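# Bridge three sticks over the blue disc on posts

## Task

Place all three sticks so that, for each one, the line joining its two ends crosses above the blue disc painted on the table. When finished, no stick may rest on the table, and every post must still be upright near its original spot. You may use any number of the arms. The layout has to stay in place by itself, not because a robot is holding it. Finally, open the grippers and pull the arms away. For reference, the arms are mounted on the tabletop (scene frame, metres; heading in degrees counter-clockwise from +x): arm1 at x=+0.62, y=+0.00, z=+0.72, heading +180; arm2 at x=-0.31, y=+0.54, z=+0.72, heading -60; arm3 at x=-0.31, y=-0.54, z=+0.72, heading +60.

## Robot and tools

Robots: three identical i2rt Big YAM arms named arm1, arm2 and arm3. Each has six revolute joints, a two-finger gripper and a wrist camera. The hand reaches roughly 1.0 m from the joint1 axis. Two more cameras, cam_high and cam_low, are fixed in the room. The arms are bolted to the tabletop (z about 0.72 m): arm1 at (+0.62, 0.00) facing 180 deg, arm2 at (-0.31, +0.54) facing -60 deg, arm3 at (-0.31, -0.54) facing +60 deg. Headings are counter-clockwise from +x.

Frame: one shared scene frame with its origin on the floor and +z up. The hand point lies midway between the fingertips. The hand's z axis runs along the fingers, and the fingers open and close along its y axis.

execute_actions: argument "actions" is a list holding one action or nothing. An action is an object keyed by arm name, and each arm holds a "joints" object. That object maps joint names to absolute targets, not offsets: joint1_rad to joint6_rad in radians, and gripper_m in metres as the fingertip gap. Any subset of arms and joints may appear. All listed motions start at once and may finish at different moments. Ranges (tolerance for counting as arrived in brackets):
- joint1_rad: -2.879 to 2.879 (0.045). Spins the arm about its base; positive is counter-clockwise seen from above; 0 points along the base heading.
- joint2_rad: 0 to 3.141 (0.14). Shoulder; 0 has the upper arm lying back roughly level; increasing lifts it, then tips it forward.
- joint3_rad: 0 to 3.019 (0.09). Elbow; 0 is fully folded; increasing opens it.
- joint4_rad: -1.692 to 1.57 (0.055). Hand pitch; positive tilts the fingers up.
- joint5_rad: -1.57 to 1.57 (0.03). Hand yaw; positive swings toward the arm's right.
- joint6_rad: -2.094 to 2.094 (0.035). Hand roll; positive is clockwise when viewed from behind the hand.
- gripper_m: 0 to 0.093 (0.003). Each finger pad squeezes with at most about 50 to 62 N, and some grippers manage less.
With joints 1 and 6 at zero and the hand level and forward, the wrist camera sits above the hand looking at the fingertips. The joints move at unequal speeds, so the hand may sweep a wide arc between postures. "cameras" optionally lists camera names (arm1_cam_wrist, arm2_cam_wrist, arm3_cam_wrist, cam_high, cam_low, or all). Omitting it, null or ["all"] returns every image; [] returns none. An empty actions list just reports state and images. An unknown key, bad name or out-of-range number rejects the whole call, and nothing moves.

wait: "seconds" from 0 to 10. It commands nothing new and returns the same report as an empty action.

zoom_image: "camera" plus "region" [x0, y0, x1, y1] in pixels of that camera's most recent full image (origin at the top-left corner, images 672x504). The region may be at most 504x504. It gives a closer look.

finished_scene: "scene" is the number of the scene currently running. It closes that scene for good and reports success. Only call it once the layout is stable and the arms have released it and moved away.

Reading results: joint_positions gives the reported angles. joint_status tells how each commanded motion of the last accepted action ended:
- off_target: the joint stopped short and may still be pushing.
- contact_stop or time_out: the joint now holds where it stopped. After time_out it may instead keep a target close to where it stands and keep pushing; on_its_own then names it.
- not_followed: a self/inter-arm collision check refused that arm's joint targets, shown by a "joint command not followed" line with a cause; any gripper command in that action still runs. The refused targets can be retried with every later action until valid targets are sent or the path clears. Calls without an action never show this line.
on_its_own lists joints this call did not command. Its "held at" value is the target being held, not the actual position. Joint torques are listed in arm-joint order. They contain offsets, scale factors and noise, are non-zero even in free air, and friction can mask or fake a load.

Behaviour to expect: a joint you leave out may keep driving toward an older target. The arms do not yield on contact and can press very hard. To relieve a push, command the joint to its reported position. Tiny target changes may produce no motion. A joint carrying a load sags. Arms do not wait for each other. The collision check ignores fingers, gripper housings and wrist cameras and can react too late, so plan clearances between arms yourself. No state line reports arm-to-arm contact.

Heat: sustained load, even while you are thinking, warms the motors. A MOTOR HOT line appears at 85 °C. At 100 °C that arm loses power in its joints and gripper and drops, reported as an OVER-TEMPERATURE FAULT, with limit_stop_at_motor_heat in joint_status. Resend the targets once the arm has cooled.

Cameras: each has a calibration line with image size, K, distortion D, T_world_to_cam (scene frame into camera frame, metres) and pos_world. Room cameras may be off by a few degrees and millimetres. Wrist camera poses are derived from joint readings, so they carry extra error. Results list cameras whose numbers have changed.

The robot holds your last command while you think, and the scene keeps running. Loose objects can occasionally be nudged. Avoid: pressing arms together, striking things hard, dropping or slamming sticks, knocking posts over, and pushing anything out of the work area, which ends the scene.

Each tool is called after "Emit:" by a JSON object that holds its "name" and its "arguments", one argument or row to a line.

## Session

Emit:
{"name": "execute_actions", "arguments": {
  "actions": []
}}

Scene clock: 0.00 s.
Joint torques (N m, as the arm reports them, + toward a larger angle): no reading
arm1.joint_positions: joint1_rad=-0.164 joint2_rad=+0.497 joint3_rad=+1.330 joint4_rad=-1.239 joint5_rad=-0.112 joint6_rad=-0.170 gripper_m=+0.094
arm1.joint_status: not commanded
arm1.hand: x=+0.4127 y=+0.0011 z=+1.2919 quat_wxyz=(+0.040, -0.834, -0.051, +0.547) (m; scene frame)
arm2.joint_positions: joint1_rad=+0.109 joint2_rad=+0.460 joint3_rad=+1.449 joint4_rad=-1.446 joint5_rad=+0.143 joint6_rad=+0.337 gripper_m=+0.094
arm2.joint_status: not commanded
arm2.hand: x=-0.2482 y=+0.4000 z=+1.3892 quat_wxyz=(-0.479, -0.545, -0.653, +0.217) (m; scene frame)
arm3.joint_positions: joint1_rad=-0.088 joint2_rad=+0.548 joint3_rad=+1.407 joint4_rad=-1.207 joint5_rad=+0.079 joint6_rad=+0.437 gripper_m=+0.095
arm3.joint_status: not commanded
arm3.hand: x=-0.1688 y=-0.3692 z=+1.3375 quat_wxyz=(-0.463, +0.179, -0.801, -0.334) (m; scene frame)
pictures: arm1_cam_wrist, arm2_cam_wrist, arm3_cam_wrist, cam_high, cam_low
camera_calibration (this result's frames):
arm1_cam_wrist: T_world_to_cam=[[-0.0368982, 0.993281, 0.109689, -0.123955], [0.862226, 0.0871318, -0.498973, 0.291915], [-0.505178, 0.0761654, -0.859648, 1.44401], [0, 0, 0, 1]] pos_world=[0.473212, -0.0122965, 1.4006]
arm2_cam_wrist: T_world_to_cam=[[-0.9198, -0.306815, -0.244607, 0.238484], [-0.17989, 0.883733, -0.432037, 0.206073], [0.348722, -0.353385, -0.868051, 1.55622], [0, 0, 0, 1]] pos_world=[-0.286262, 0.441003, 1.49825]
arm3_cam_wrist: T_world_to_cam=[[0.60374, -0.705013, -0.372096, 0.344537], [-0.773896, -0.40635, -0.485762, 0.371082], [0.191268, 0.581237, -0.790936, 1.43006], [0, 0, 0, 1]] pos_world=[-0.194356, -0.437512, 1.43954]
Images, in order (width x height): arm1_cam_wrist 672x504, arm2_cam_wrist 672x504, arm3_cam_wrist 672x504, cam_high 672x504, cam_low 672x504.

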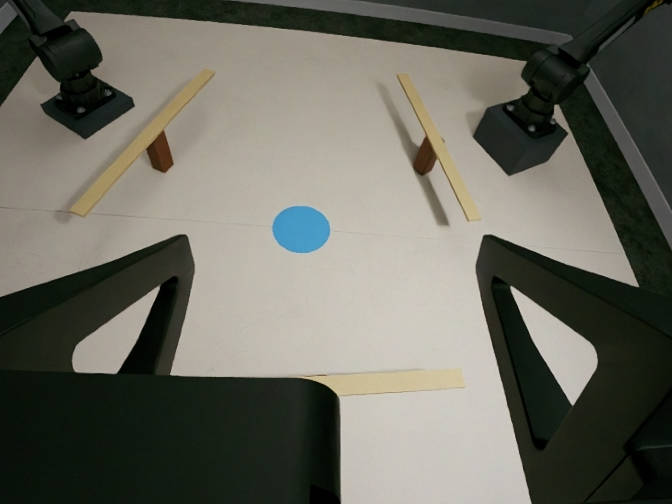

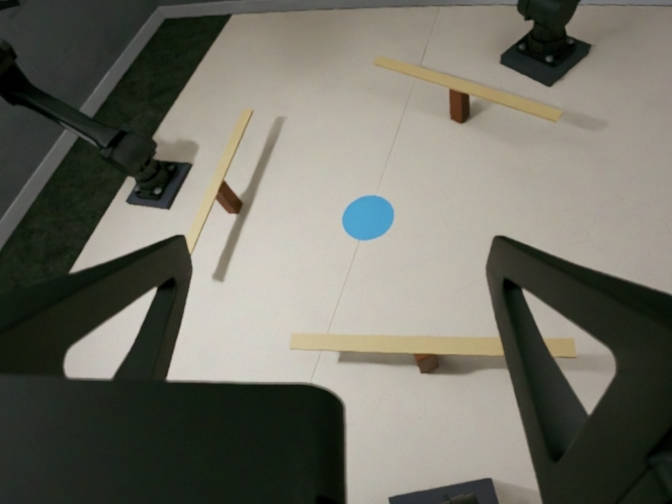

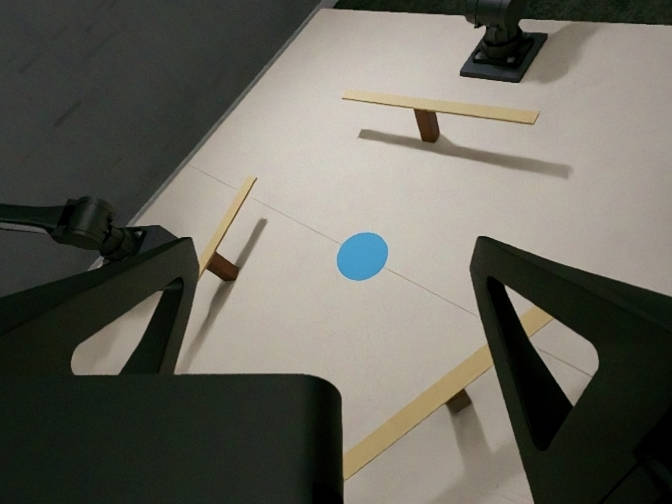

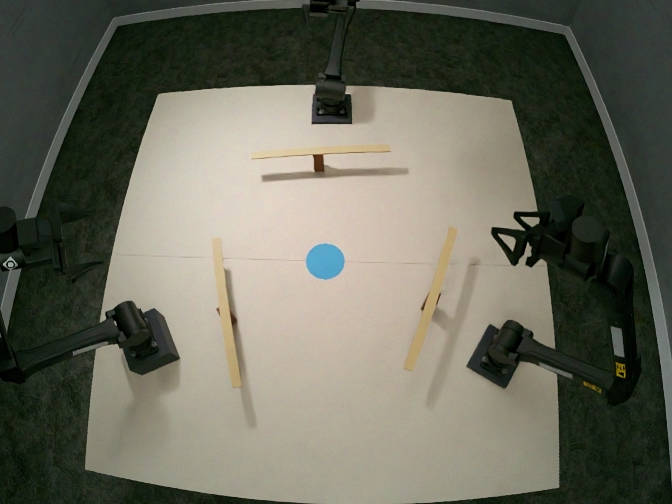

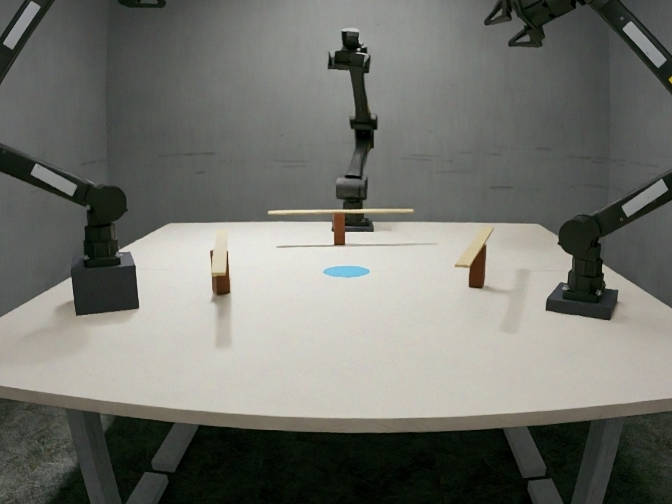

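Emit:
{"name": "zoom_image", "arguments": {
  "camera": "cam_high",
  "region": [240, 130, 400, 190]
}}

Emit:
{"name": "zoom_image", "arguments": {
  "camera": "cam_high",
  "region": [170, 230, 290, 398]
}}

Emit:
{"name": "zoom_image", "arguments": {
  "camera": "cam_high",
  "region": [380, 215, 500, 385]
}}

Emit:
{"name": "zoom_image", "arguments": {
  "camera": "cam_low",
  "region": [170, 190, 520, 310]
}}

Region (240, 130, 400, 190) of cam_high's 672x504 image, scaled by 3.150, with more detail than that image has; it fills the top 189 rows of this view, and the rest is white.

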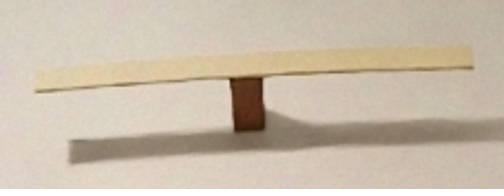

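Region (170, 230, 290, 398) of cam_high's 672x504 image, scaled by 3.000, with more detail than that image has; it fills the left 360 columns of this view, and the rest is white.

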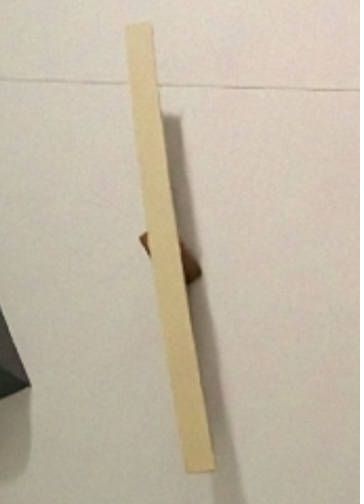

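Region (380, 215, 500, 385) of cam_high's 672x504 image, scaled by 2.965, with more detail than that image has; it fills the left 356 columns of this view, and the rest is white.

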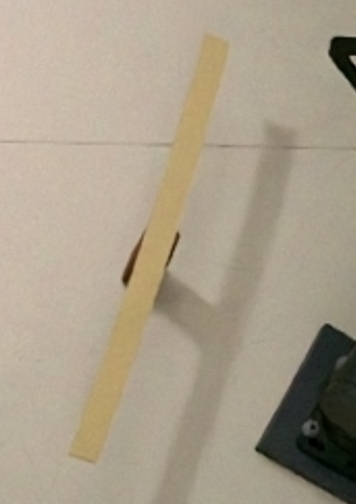

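Region (170, 190, 520, 310) of cam_low's 672x504 image, scaled by 1.440, with more detail than that image has; it fills the top 173 rows of this view, and the rest is white.

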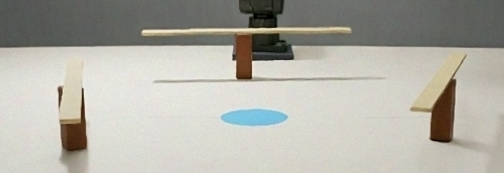

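Emit:
{"name": "execute_actions", "arguments": {
  "actions": [
    {"arm1":{"joints":{"joint1_rad":0.25,"joint2_rad":1.10,"joint3_rad":0.746,"joint4_rad":-1.175,"joint5_rad":0,"joint6_rad":1.757}},"arm2":{"joints":{"joint1_rad":0.205,"joint2_rad":1.331,"joint3_rad":0.676,"joint4_rad":-0.884,"joint5_rad":0,"joint6_rad":2.071}},"arm3":{"joints":{"joint1_rad":0.204,"joint2_rad":1.116,"joint3_rad":0.765,"joint4_rad":-1.19,"joint5_rad":0,"joint6_rad":1.556}}}
  ]
}}

Scene clock: 85.10 s.
Joint torques (N m, as the arm reports them, + toward a larger angle): arm1=[-0.7  -6.72  9.48  0.72  0.19  0.02] | arm2=[-0.01 -7.99  7.24  1.4   0.1   0.23] | arm3=[-2.08 -6.79  9.05 -0.23  0.07  0.05]
arm1.joint_positions: joint1_rad=+0.249 joint2_rad=+1.114 joint3_rad=+0.739 joint4_rad=-1.182 joint5_rad=-0.001 joint6_rad=+1.744 gripper_m=+0.094
arm1.joint_status: all done
arm1.hand: x=+0.3557 y=-0.0777 z=+0.8484 quat_wxyz=(+0.000, -0.745, +0.667, +0.005) (m; scene frame)
arm2.joint_positions: joint1_rad=+0.202 joint2_rad=+1.320 joint3_rad=+0.668 joint4_rad=-0.900 joint5_rad=+0.001 joint6_rad=+2.059 gripper_m=+0.094
arm2.joint_status: all done
arm2.hand: x=-0.1160 y=+0.3053 z=+0.8533 quat_wxyz=(-0.002, -0.994, -0.105, -0.004) (m; scene frame)
arm3.joint_positions: joint1_rad=+0.200 joint2_rad=+1.137 joint3_rad=+0.767 joint4_rad=-1.188 joint5_rad=+0.001 joint6_rad=+1.542 gripper_m=+0.095
arm3.joint_status: all done
arm3.hand: x=-0.2111 y=-0.2704 z=+0.8642 quat_wxyz=(-0.001, -0.161, -0.987, -0.002) (m; scene frame)
pictures: arm1_cam_wrist, arm2_cam_wrist, arm3_cam_wrist, cam_high, cam_low
camera_calibration (this result's frames):
arm1_cam_wrist: T_world_to_cam=[[0.99531, 0.0964127, -0.0078956, -0.336252], [0.0827832, -0.806687, 0.585152, -0.585373], [0.0500468, -0.583062, -0.810885, 0.749879], [0, 0, 0, 1]] pos_world=[0.345605, -0.00256797, 0.947943]
arm2_cam_wrist: T_world_to_cam=[[-0.202334, 0.979309, -0.00379974, -0.314941], [0.786484, 0.164804, 0.595217, -0.462876], [0.583527, 0.117444, -0.803556, 0.840009], [0, 0, 0, 1]] pos_world=[-0.189847, 0.286055, 0.94931]
arm3_cam_wrist: T_world_to_cam=[[-0.316705, -0.948414, -0.014444, -0.305594], [-0.763383, 0.24582, 0.597344, -0.608853], [-0.562979, 0.200208, -0.801855, 0.753531], [0, 0, 0, 1]] pos_world=[-0.137349, -0.291025, 0.963504]
Images, in order (width x height): arm1_cam_wrist 672x504, arm2_cam_wrist 672x504, arm3_cam_wrist 672x504, cam_high 672x504, cam_low 672x504.

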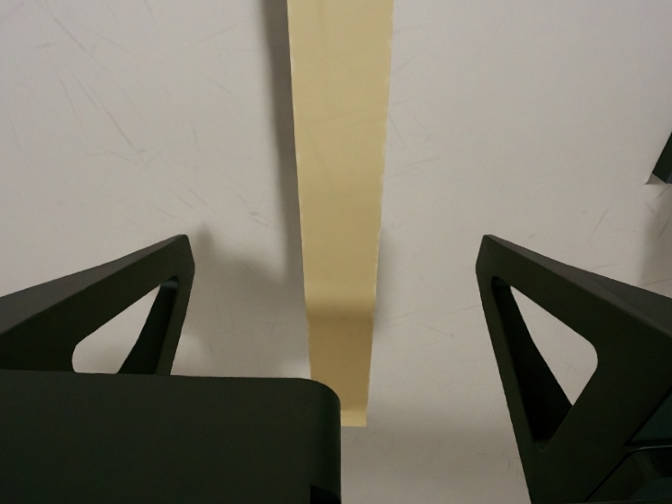

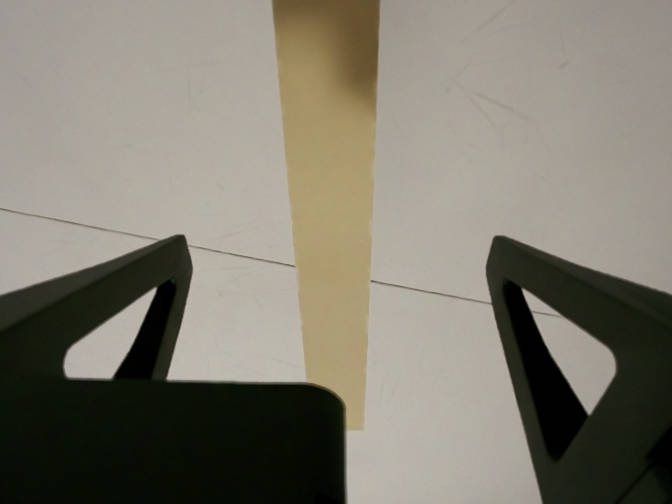

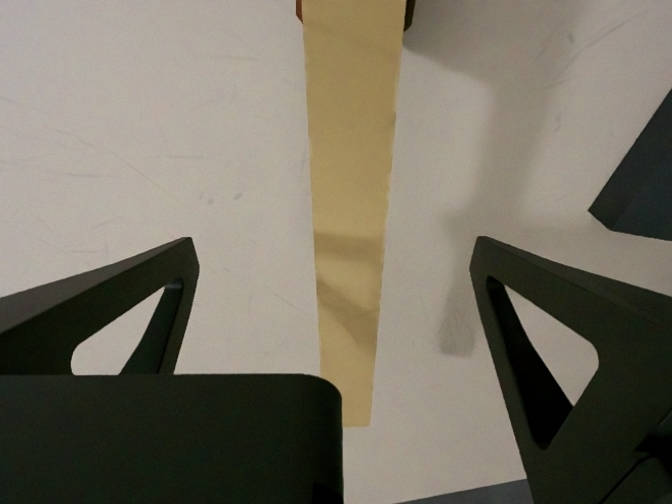

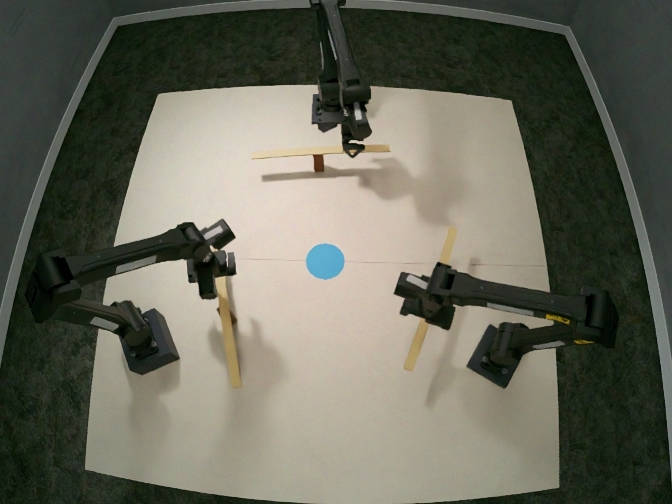

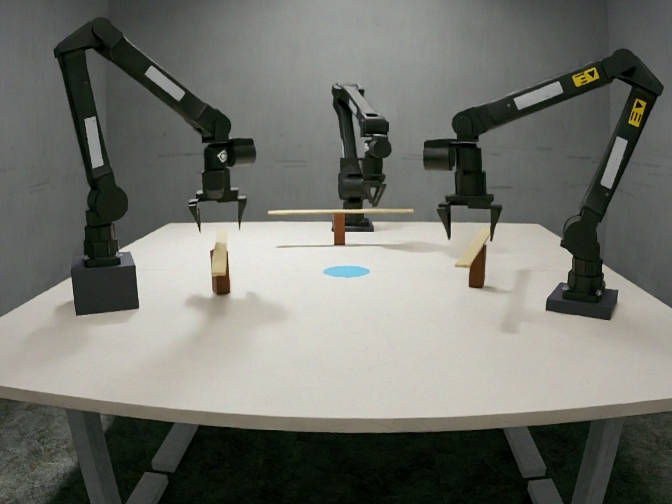

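Emit:
{"name": "execute_actions", "arguments": {
  "actions": [
    {"arm1":{"joints":{"joint2_rad":1.171,"joint3_rad":0.67,"joint4_rad":-1.042}},"arm2":{"joints":{"joint2_rad":1.434,"joint3_rad":0.625,"joint4_rad":-0.741}},"arm3":{"joints":{"joint2_rad":1.188,"joint3_rad":0.69,"joint4_rad":-1.062}}}
  ],
  "cameras": ["arm1_cam_wrist","arm2_cam_wrist","arm3_cam_wrist","cam_low"]
}}

Scene clock: 108.73 s.
Joint torques (N m, as the arm reports them, + toward a larger angle): arm1=[-0.49 -6.63  8.78  1.13  0.24  0.05] | arm2=[  0.18 -10.17   6.     1.22   0.1    0.19] | arm3=[-1.81 -5.26  8.78  0.33  0.06  0.07]
arm1.joint_positions: joint1_rad=+0.249 joint2_rad=+1.175 joint3_rad=+0.665 joint4_rad=-1.058 joint5_rad=-0.001 joint6_rad=+1.744 gripper_m=+0.094
arm1.joint_status: all done
arm1.hand: x=+0.3578 y=-0.0767 z=+0.8078 quat_wxyz=(+0.005, -0.745, +0.667, +0.002) (m; scene frame)
arm2.joint_positions: joint1_rad=+0.202 joint2_rad=+1.437 joint3_rad=+0.623 joint4_rad=-0.757 joint5_rad=+0.001 joint6_rad=+2.060 gripper_m=+0.094
arm2.joint_status: all done
arm2.hand: x=-0.1167 y=+0.3064 z=+0.8082 quat_wxyz=(+0.005, -0.994, -0.105, +0.001) (m; scene frame)
arm3.joint_positions: joint1_rad=+0.200 joint2_rad=+1.183 joint3_rad=+0.689 joint4_rad=-1.074 joint5_rad=+0.001 joint6_rad=+1.543 gripper_m=+0.095
arm3.joint_status: all done
arm3.hand: x=-0.2129 y=-0.2751 z=+0.8256 quat_wxyz=(+0.000, -0.162, -0.987, +0.002) (m; scene frame)
pictures: arm1_cam_wrist, arm2_cam_wrist, arm3_cam_wrist, cam_low
camera_calibration (this result's frames):
arm1_cam_wrist: T_world_to_cam=[[0.995383, 0.095935, 0.00297049, -0.347517], [0.076185, -0.808532, 0.5835, -0.55741], [0.0583798, -0.580579, -0.812108, 0.715607], [0, 0, 0, 1]] pos_world=[0.346602, -0.00187773, 0.907431]
arm2_cam_wrist: T_world_to_cam=[[-0.202005, 0.979307, 0.0123035, -0.329317], [0.793508, 0.15629, 0.588148, -0.426552], [0.574055, 0.128572, -0.80866, 0.803585], [0, 0, 0, 1]] pos_world=[-0.189352, 0.28585, 0.904754]
arm3_cam_wrist: T_world_to_cam=[[-0.317094, -0.948377, -0.00567484, -0.318497], [-0.761477, 0.251027, 0.59761, -0.584346], [-0.565335, 0.19382, -0.801767, 0.720189], [0, 0, 0, 1]] pos_world=[-0.138811, -0.294956, 0.924827]
Images, in order (width x height): arm1_cam_wrist 672x504, arm2_cam_wrist 672x504, arm3_cam_wrist 672x504, cam_low 672x504.

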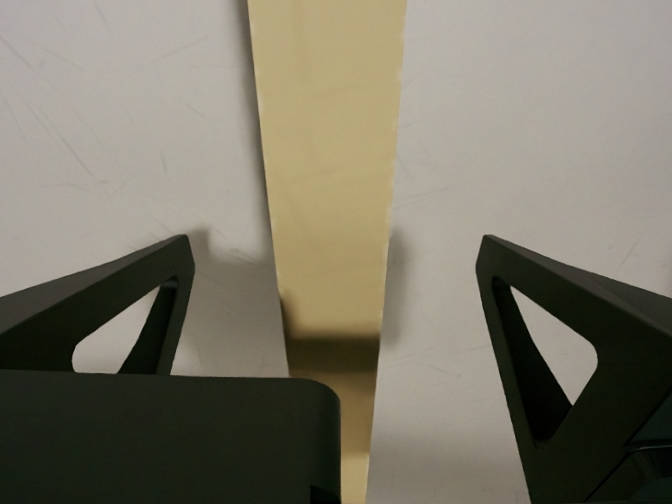

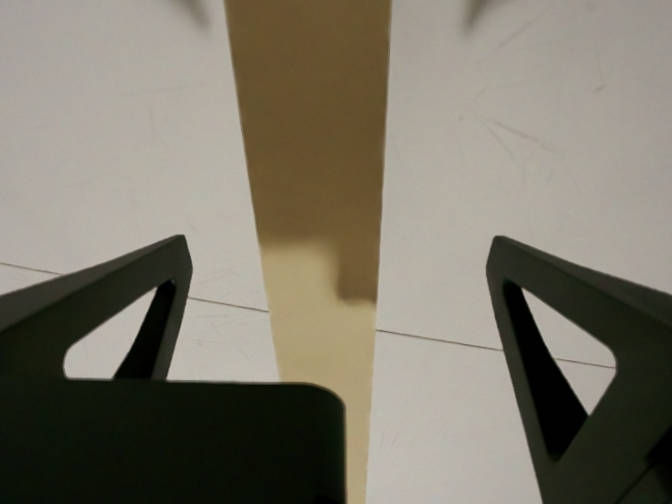

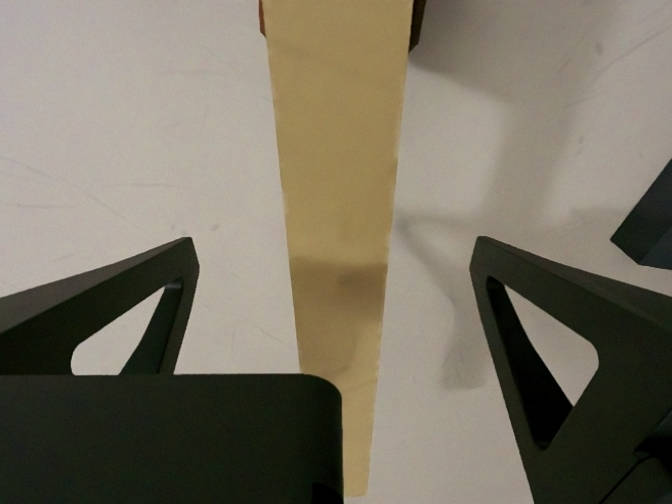

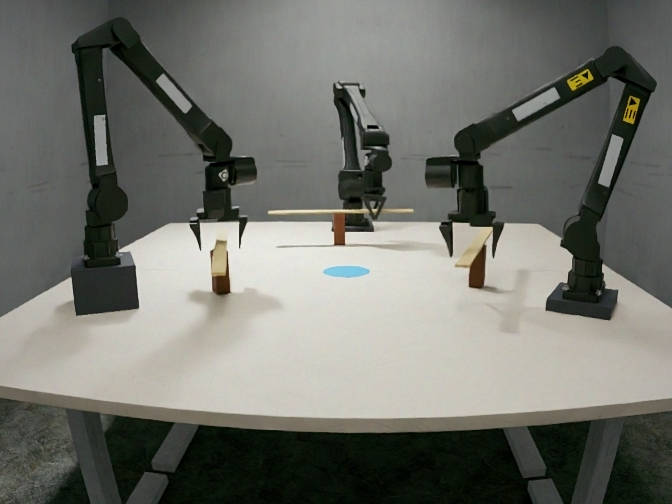

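Emit:
{"name": "execute_actions", "arguments": {
  "actions": [
    {"arm1":{"joints":{"gripper_m":0.012}},"arm2":{"joints":{"joint4_rad":-0.722,"gripper_m":0.012}},"arm3":{"joints":{"gripper_m":0.012}}}
  ],
  "cameras": ["arm2_cam_wrist","arm3_cam_wrist","cam_low"]
}}

Scene clock: 123.20 s.
Joint torques (N m, as the arm reports them, + toward a larger angle): arm1=[-0.08 -6.32  8.7   1.33  0.21  0.01] | arm2=[ 0.5  -9.24  5.99  1.29  0.11  0.13] | arm3=[-1.68 -4.97  8.77  0.28  0.03  0.05]
arm1.joint_positions: joint1_rad=+0.249 joint2_rad=+1.175 joint3_rad=+0.665 joint4_rad=-1.058 joint5_rad=-0.001 joint6_rad=+1.747 gripper_m=+0.027
arm1.joint_status: gripper_m off_target (ended at +0.027, target +0.012)
arm1.hand: x=+0.3577 y=-0.0768 z=+0.8078 quat_wxyz=(+0.005, -0.744, +0.668, +0.002) (m; scene frame)
arm2.joint_positions: joint1_rad=+0.202 joint2_rad=+1.437 joint3_rad=+0.623 joint4_rad=-0.738 joint5_rad=+0.001 joint6_rad=+2.064 gripper_m=+0.027
arm2.joint_status: gripper_m off_target (ended at +0.027, target +0.012); the others done
arm2.hand: x=-0.1136 y=+0.3028 z=+0.8082 quat_wxyz=(-0.003, -0.995, -0.103, -0.004) (m; scene frame)
arm3.joint_positions: joint1_rad=+0.200 joint2_rad=+1.183 joint3_rad=+0.689 joint4_rad=-1.073 joint5_rad=+0.001 joint6_rad=+1.544 gripper_m=+0.028
arm3.joint_status: gripper_m off_target (ended at +0.028, target +0.012)
arm3.hand: x=-0.2128 y=-0.2750 z=+0.8256 quat_wxyz=(+0.000, -0.162, -0.987, +0.002) (m; scene frame)
pictures: arm2_cam_wrist, arm3_cam_wrist, cam_low
camera_calibration (this result's frames):
arm2_cam_wrist: T_world_to_cam=[[-0.198216, 0.980148, -0.00458977, -0.311313], [0.786547, 0.161855, 0.595941, -0.437242], [0.584853, 0.114515, -0.803015, 0.803167], [0, 0, 0, 1]] pos_world=[-0.187531, 0.283928, 0.904097]
arm3_cam_wrist: T_world_to_cam=[[-0.318539, -0.947888, -0.00643806, -0.317853], [-0.761255, 0.251762, 0.597584, -0.584069], [-0.564822, 0.195255, -0.80178, 0.720706], [0, 0, 0, 1]] pos_world=[-0.138804, -0.294963, 0.924832]
Images, in order (width x height): arm2_cam_wrist 672x504, arm3_cam_wrist 672x504, cam_low 672x504.

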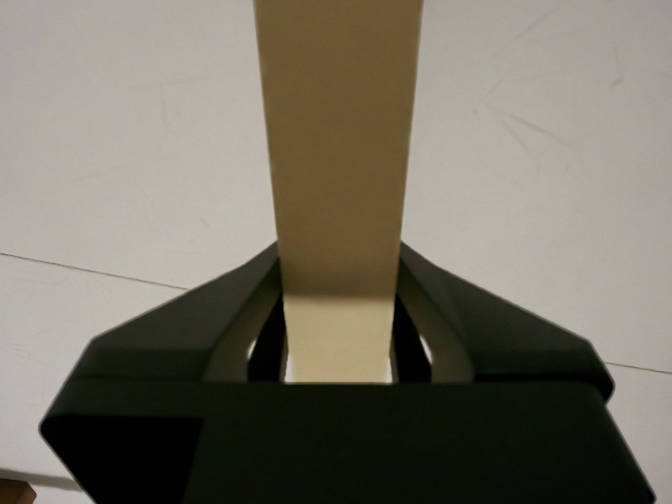

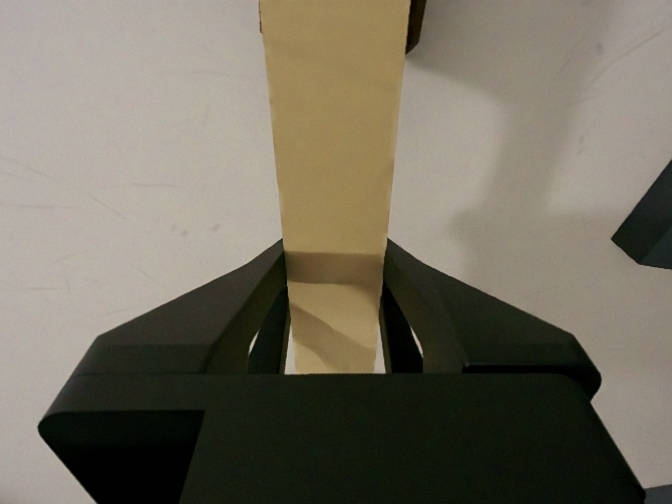

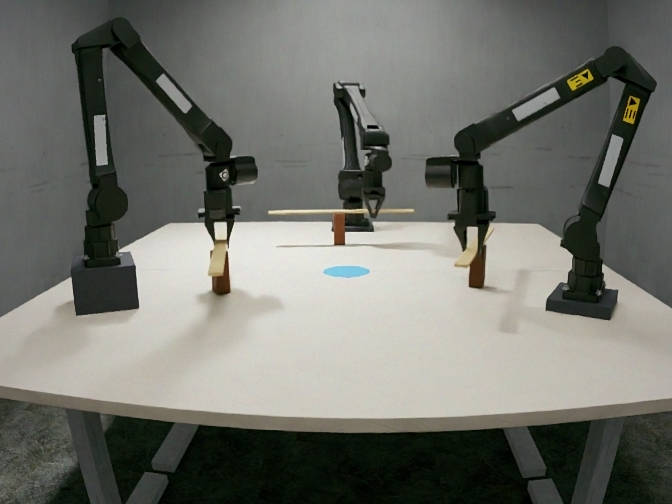

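Emit:
{"name": "execute_actions", "arguments": {
  "actions": [
    {"arm1":{"joints":{"joint2_rad":1.057,"joint3_rad":0.78,"joint4_rad":-0.904,"joint6_rad":1.0}},"arm2":{"joints":{"joint2_rad":1.183,"joint4_rad":-0.637,"joint6_rad":1.25}},"arm3":{"joints":{"joint2_rad":1.06,"joint3_rad":0.805,"joint4_rad":-0.882,"joint6_rad":0.9}}}
  ],
  "cameras": ["cam_high","cam_low"]
}}

Scene clock: 175.40 s.
Joint torques (N m, as the arm reports them, + toward a larger angle): arm1=[-0.21 -5.26 13.44  1.94  0.23 -0.22] | arm2=[ 0.79 -7.35  7.92  2.12  0.11 -0.13] | arm3=[-1.85 -5.69 14.18  1.01  0.04 -0.2 ]
arm1.joint_positions: joint1_rad=+0.249 joint2_rad=+1.057 joint3_rad=+0.735 joint4_rad=-0.920 joint5_rad=-0.001 joint6_rad=+1.015 gripper_m=+0.027
arm1.joint_status: all done
arm1.hand: x=+0.2958 y=-0.0954 z=+0.8736 quat_wxyz=(-0.093, -0.922, +0.352, +0.129) (m; scene frame)
arm2.joint_positions: joint1_rad=+0.202 joint2_rad=+1.174 joint3_rad=+0.622 joint4_rad=-0.654 joint5_rad=+0.000 joint6_rad=+1.264 gripper_m=+0.027
arm2.joint_status: all done
arm2.hand: x=-0.0840 y=+0.2672 z=+0.8924 quat_wxyz=(-0.173, -0.862, -0.474, -0.037) (m; scene frame)
arm3.joint_positions: joint1_rad=+0.200 joint2_rad=+1.064 joint3_rad=+0.764 joint4_rad=-0.894 joint5_rad=+0.001 joint6_rad=+0.915 gripper_m=+0.028
arm3.joint_status: all done
arm3.hand: x=-0.1871 y=-0.2049 z=+0.8982 quat_wxyz=(-0.089, +0.148, -0.972, -0.161) (m; scene frame)
pictures: cam_high, cam_low
Images, in order (width x height): cam_high 672x504, cam_low 672x504.

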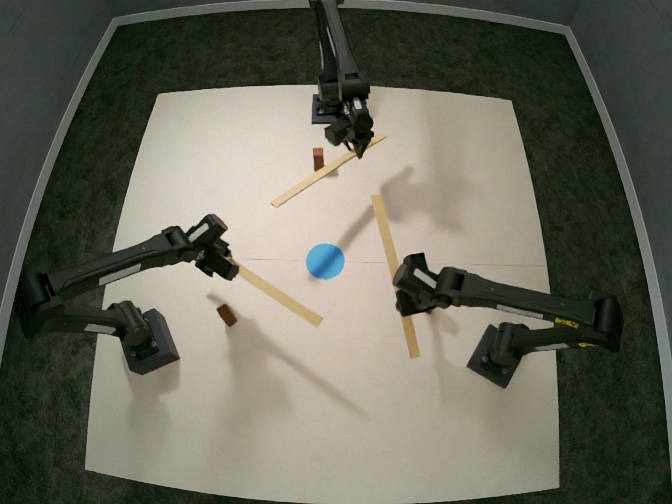

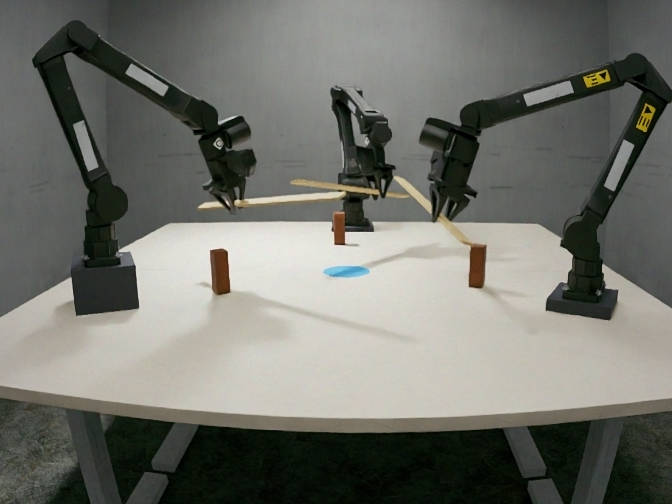

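Emit:
{"name": "execute_actions", "arguments": {
  "actions": [
    {"arm1":{"joints":{"joint1_rad":-0.122,"joint6_rad":-0.087}},"arm2":{"joints":{"joint1_rad":-0.092,"joint3_rad":0.588,"joint6_rad":-0.107}},"arm3":{"joints":{"joint1_rad":-0.066,"joint6_rad":-0.101}}}
  ],
  "cameras": ["cam_high","cam_low"]
}}

Emit:
{"name": "zoom_image", "arguments": {
  "camera": "cam_low",
  "region": [300, 140, 390, 210]
}}

Emit:
{"name": "zoom_image", "arguments": {
  "camera": "cam_high",
  "region": [270, 185, 390, 285]
}}

Scene clock: 197.50 s.
Joint torques (N m, as the arm reports them, + toward a larger angle): arm1=[-1.07 -5.09 13.55  2.12  0.19 -0.2 ] | arm2=[ 0.62 -7.04  7.76  2.03  0.05 -0.08] | arm3=[-1.85 -5.58 14.24  1.02  0.04 -0.2 ]
arm1.joint_positions: joint1_rad=-0.121 joint2_rad=+1.057 joint3_rad=+0.735 joint4_rad=-0.920 joint5_rad=-0.001 joint6_rad=-0.074 gripper_m=+0.027
arm1.joint_status: all done
arm1.hand: x=+0.2838 y=+0.0280 z=+0.8750 quat_wxyz=(+0.019, -0.987, +0.005, +0.160) (m; scene frame)
arm2.joint_positions: joint1_rad=-0.095 joint2_rad=+1.175 joint3_rad=+0.585 joint4_rad=-0.654 joint5_rad=-0.001 joint6_rad=-0.095 gripper_m=+0.027
arm2.joint_status: all done
arm2.hand: x=-0.1789 y=+0.2280 z=+0.8769 quat_wxyz=(-0.128, -0.505, -0.849, +0.092) (m; scene frame)
arm3.joint_positions: joint1_rad=-0.066 joint2_rad=+1.064 joint3_rad=+0.764 joint4_rad=-0.894 joint5_rad=-0.001 joint6_rad=-0.088 gripper_m=+0.028
arm3.joint_status: all done
arm3.hand: x=-0.1045 y=-0.2487 z=+0.8982 quat_wxyz=(-0.167, +0.488, -0.853, -0.076) (m; scene frame)
pictures: cam_high, cam_low
Images, in order (width x height): cam_high 672x504, cam_low 672x504.

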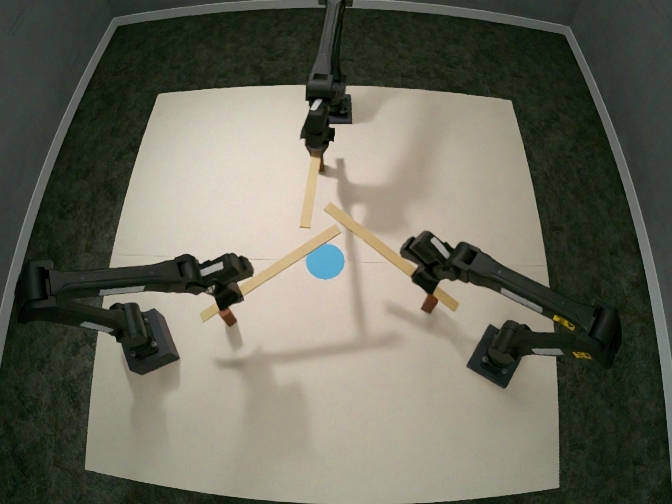

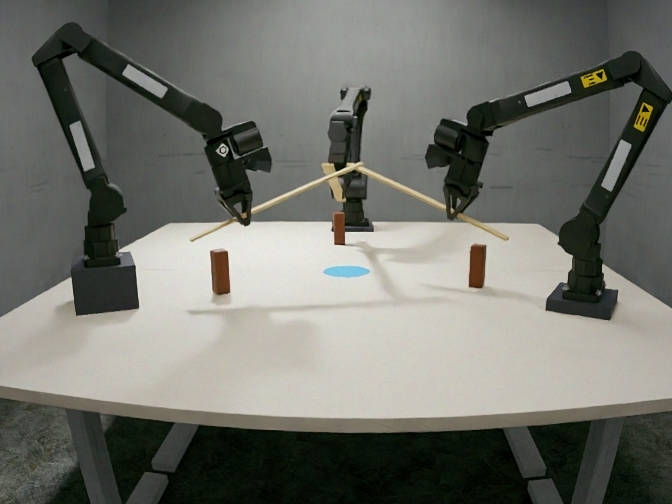

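Region (300, 140, 390, 210) of cam_low's 672x504 image, scaled by 5.600, with more detail than that image has.

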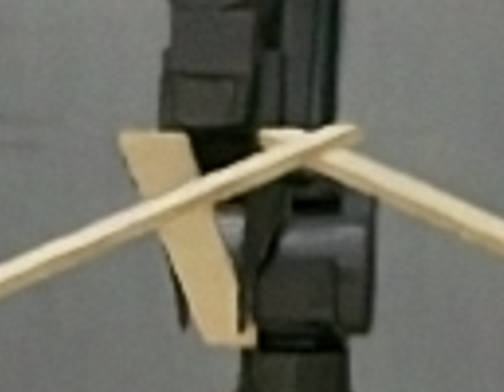

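Region (270, 185, 390, 285) of cam_high's 672x504 image, scaled by 4.200, with more detail than that image has.

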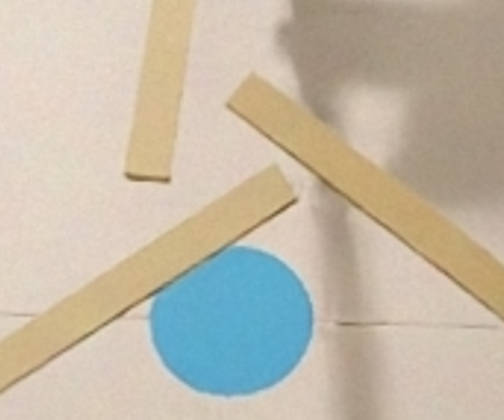

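Emit:
{"name": "execute_actions", "arguments": {
  "actions": [
    {"arm1":{"joints":{"joint2_rad":1.203,"joint3_rad":0.948}},"arm2":{"joints":{"joint2_rad":1.31,"joint3_rad":0.78,"joint4_rad":-0.60}},"arm3":{"joints":{"joint2_rad":1.232,"joint3_rad":0.986}}}
  ],
  "cameras": ["cam_high","cam_low"]
}}

Emit:
{"name": "zoom_image", "arguments": {
  "camera": "cam_low",
  "region": [295, 130, 405, 215]
}}

Emit:
{"name": "zoom_image", "arguments": {
  "camera": "cam_high",
  "region": [270, 175, 390, 275]
}}

Scene clock: 235.53 s.
Joint torques (N m, as the arm reports them, + toward a larger angle): arm1=[-0.31 -8.45 14.73  2.06  0.19 -0.22] | arm2=[  0.86 -10.31   9.92   2.05   0.05  -0.1 ] | arm3=[-2.19 -7.56 15.7   1.    0.05 -0.2 ]
arm1.joint_positions: joint1_rad=-0.121 joint2_rad=+1.211 joint3_rad=+0.890 joint4_rad=-0.920 joint5_rad=-0.001 joint6_rad=-0.074 gripper_m=+0.027
arm1.joint_status: all done
arm1.hand: x=+0.2265 y=+0.0328 z=+0.8900 quat_wxyz=(+0.019, -0.987, +0.005, +0.160) (m; scene frame)
arm2.joint_positions: joint1_rad=-0.095 joint2_rad=+1.317 joint3_rad=+0.744 joint4_rad=-0.616 joint5_rad=-0.001 joint6_rad=-0.096 gripper_m=+0.027
arm2.joint_status: all done
arm2.hand: x=-0.1513 y=+0.1631 z=+0.8943 quat_wxyz=(-0.150, -0.502, -0.845, +0.108) (m; scene frame)
arm3.joint_positions: joint1_rad=-0.066 joint2_rad=+1.232 joint3_rad=+0.931 joint4_rad=-0.892 joint5_rad=-0.001 joint6_rad=-0.088 gripper_m=+0.028
arm3.joint_status: all done
arm3.hand: x=-0.0680 y=-0.1975 z=+0.9132 quat_wxyz=(-0.167, +0.488, -0.853, -0.077) (m; scene frame)
pictures: cam_high, cam_low
Images, in order (width x height): cam_high 672x504, cam_low 672x504.

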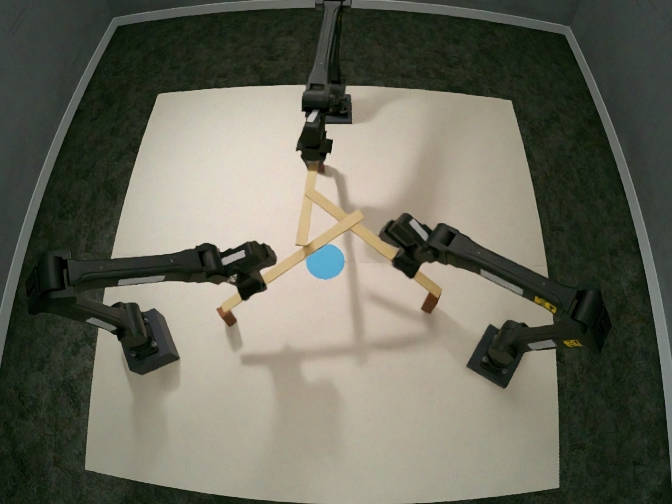

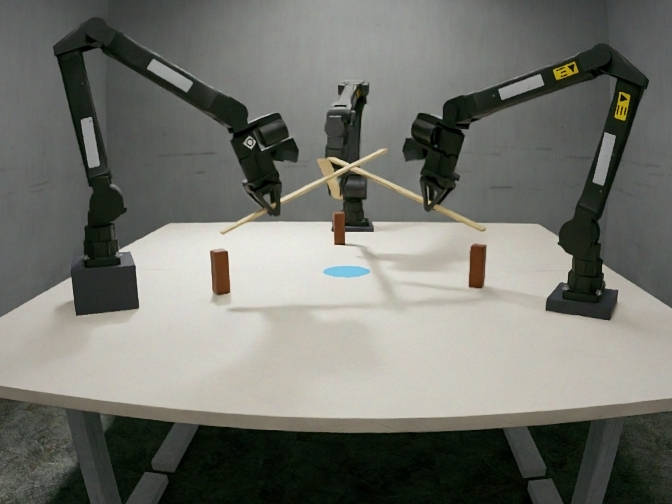

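Region (295, 130, 405, 215) of cam_low's 672x504 image, scaled by 4.582, with more detail than that image has; it fills the top 389 rows of this view, and the rest is white.

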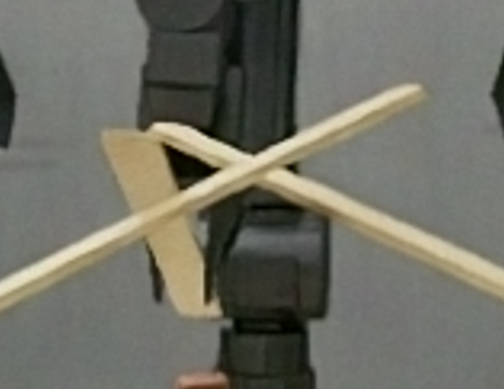

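Region (270, 175, 390, 275) of cam_high's 672x504 image, scaled by 4.200, with more detail than that image has.

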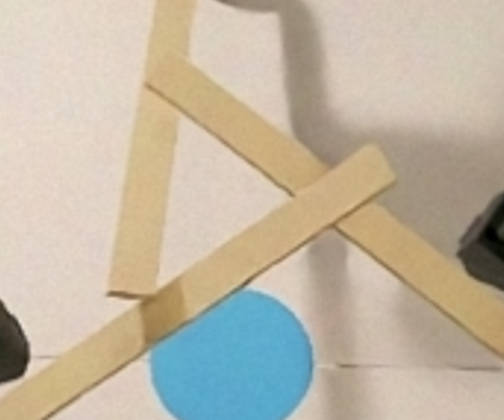

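Emit:
{"name": "execute_actions", "arguments": {
  "actions": [
    {"arm1":{"joints":{"joint1_rad":-0.089,"joint2_rad":1.388,"joint3_rad":0.97,"joint4_rad":-0.982}},"arm2":{"joints":{"joint1_rad":-0.065,"joint2_rad":1.532,"joint3_rad":0.862,"joint4_rad":-0.754}},"arm3":{"joints":{"joint1_rad":-0.039,"joint2_rad":1.423,"joint3_rad":1.045,"joint4_rad":-1.009}}}
  ],
  "cameras": ["cam_high","cam_low"]
}}

Emit:
{"name": "zoom_image", "arguments": {
  "camera": "cam_low",
  "region": [310, 190, 400, 250]
}}

Emit:
{"name": "zoom_image", "arguments": {
  "camera": "cam_low",
  "region": [195, 225, 275, 275]
}}

Emit:
{"name": "zoom_image", "arguments": {
  "camera": "cam_low",
  "region": [420, 220, 500, 270]
}}

Emit:
{"name": "zoom_image", "arguments": {
  "camera": "cam_high",
  "region": [270, 195, 390, 295]
}}

Emit:
{"name": "zoom_image", "arguments": {
  "camera": "cam_high",
  "region": [200, 280, 260, 335]
}}

Emit:
{"name": "zoom_image", "arguments": {
  "camera": "cam_high",
  "region": [400, 270, 460, 325]
}}

Scene clock: 268.87 s.
Joint torques (N m, as the arm reports them, + toward a larger angle): arm1=[ -0.12 -11.07  12.9    0.43   0.11  -0.19] | arm2=[  0.76 -13.27   9.17   0.28  -0.05  -0.06] | arm3=[ -1.44 -11.09  13.48  -0.03   0.06  -0.19]
arm1.joint_positions: joint1_rad=-0.095 joint2_rad=+1.405 joint3_rad=+0.922 joint4_rad=-0.970 joint5_rad=+0.000 joint6_rad=-0.074 gripper_m=+0.027
arm1.joint_status: all done
arm1.hand: x=+0.2270 y=+0.0233 z=+0.8279 quat_wxyz=(+0.010, -0.998, -0.007, +0.055) (m; scene frame)
arm2.joint_positions: joint1_rad=-0.071 joint2_rad=+1.544 joint3_rad=+0.825 joint4_rad=-0.742 joint5_rad=+0.002 joint6_rad=-0.096 gripper_m=+0.027
arm2.joint_status: all done
arm2.hand: x=-0.1478 y=+0.1781 z=+0.8301 quat_wxyz=(-0.040, -0.500, -0.865, +0.028) (m; scene frame)
arm3.joint_positions: joint1_rad=-0.047 joint2_rad=+1.437 joint3_rad=+1.002 joint4_rad=-1.002 joint5_rad=-0.001 joint6_rad=-0.088 gripper_m=+0.028
arm3.joint_status: all done
arm3.hand: x=-0.0734 y=-0.1918 z=+0.8547 quat_wxyz=(-0.057, +0.504, -0.862, -0.026) (m; scene frame)
pictures: cam_high, cam_low
Images, in order (width x height): cam_high 672x504, cam_low 672x504.

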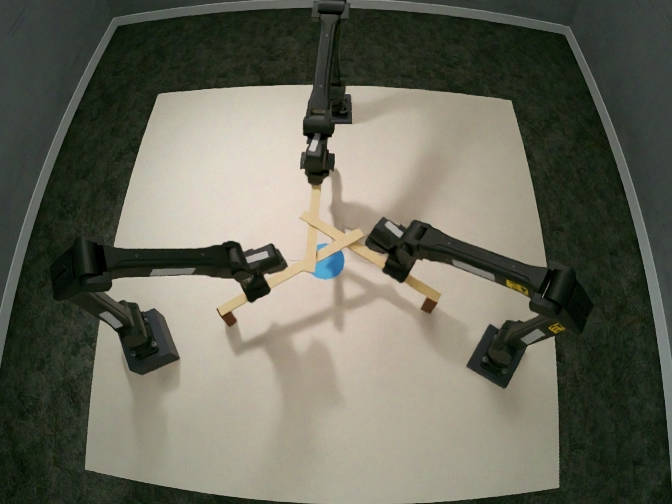

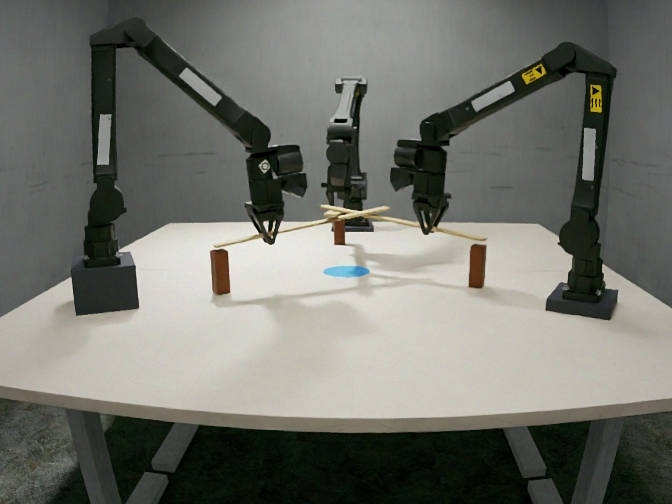

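Region (310, 190, 400, 250) of cam_low's 672x504 image, scaled by 5.600, with more detail than that image has.

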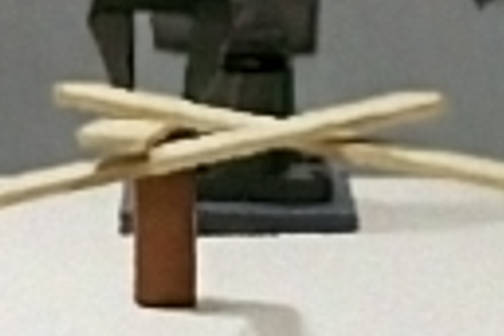

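Region (195, 225, 275, 275) of cam_low's 672x504 image, scaled by 6.300, with more detail than that image has; it fills the top 315 rows of this view, and the rest is white.

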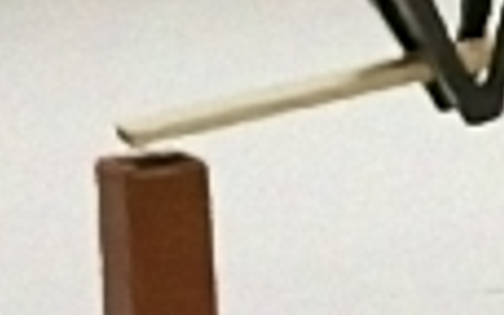

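Region (420, 220, 500, 270) of cam_low's 672x504 image, scaled by 6.300, with more detail than that image has; it fills the top 315 rows of this view, and the rest is white.

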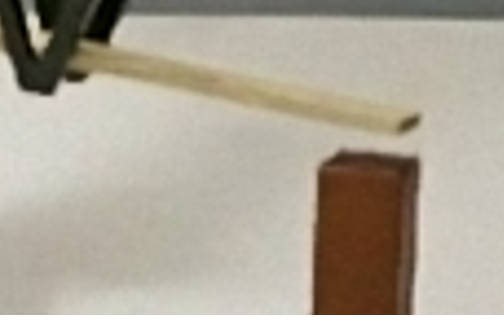

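Region (270, 195, 390, 295) of cam_high's 672x504 image, scaled by 4.200, with more detail than that image has.

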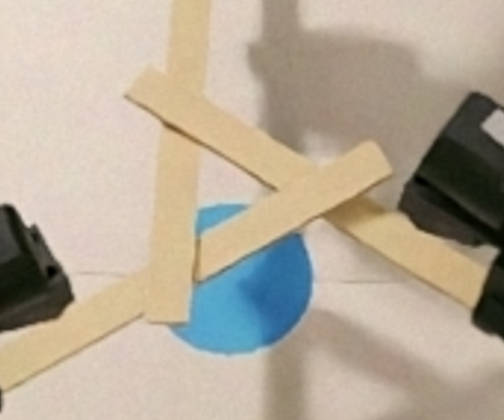

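Region (200, 280, 260, 335) of cam_high's 672x504 image, scaled by 8.400, with more detail than that image has; it fills the top 462 rows of this view, and the rest is white.

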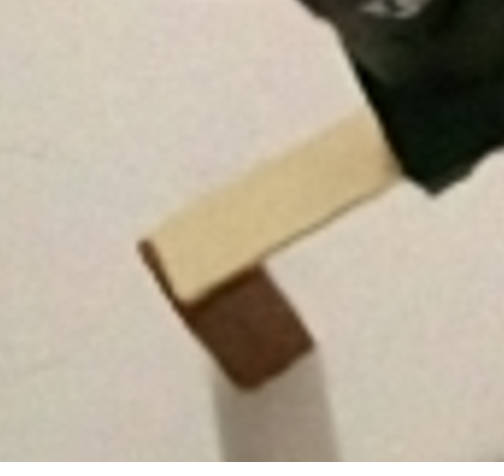

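Region (400, 270, 460, 325) of cam_high's 672x504 image, scaled by 8.400, with more detail than that image has; it fills the top 462 rows of this view, and the rest is white.

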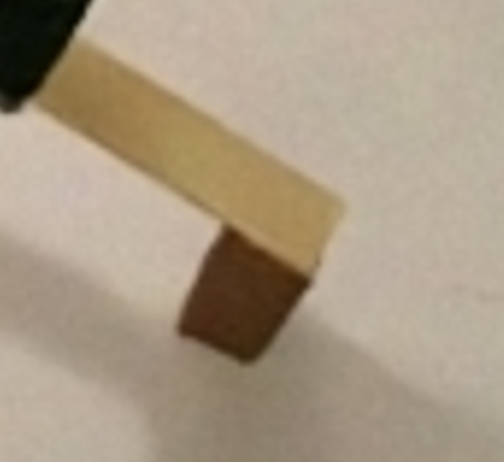

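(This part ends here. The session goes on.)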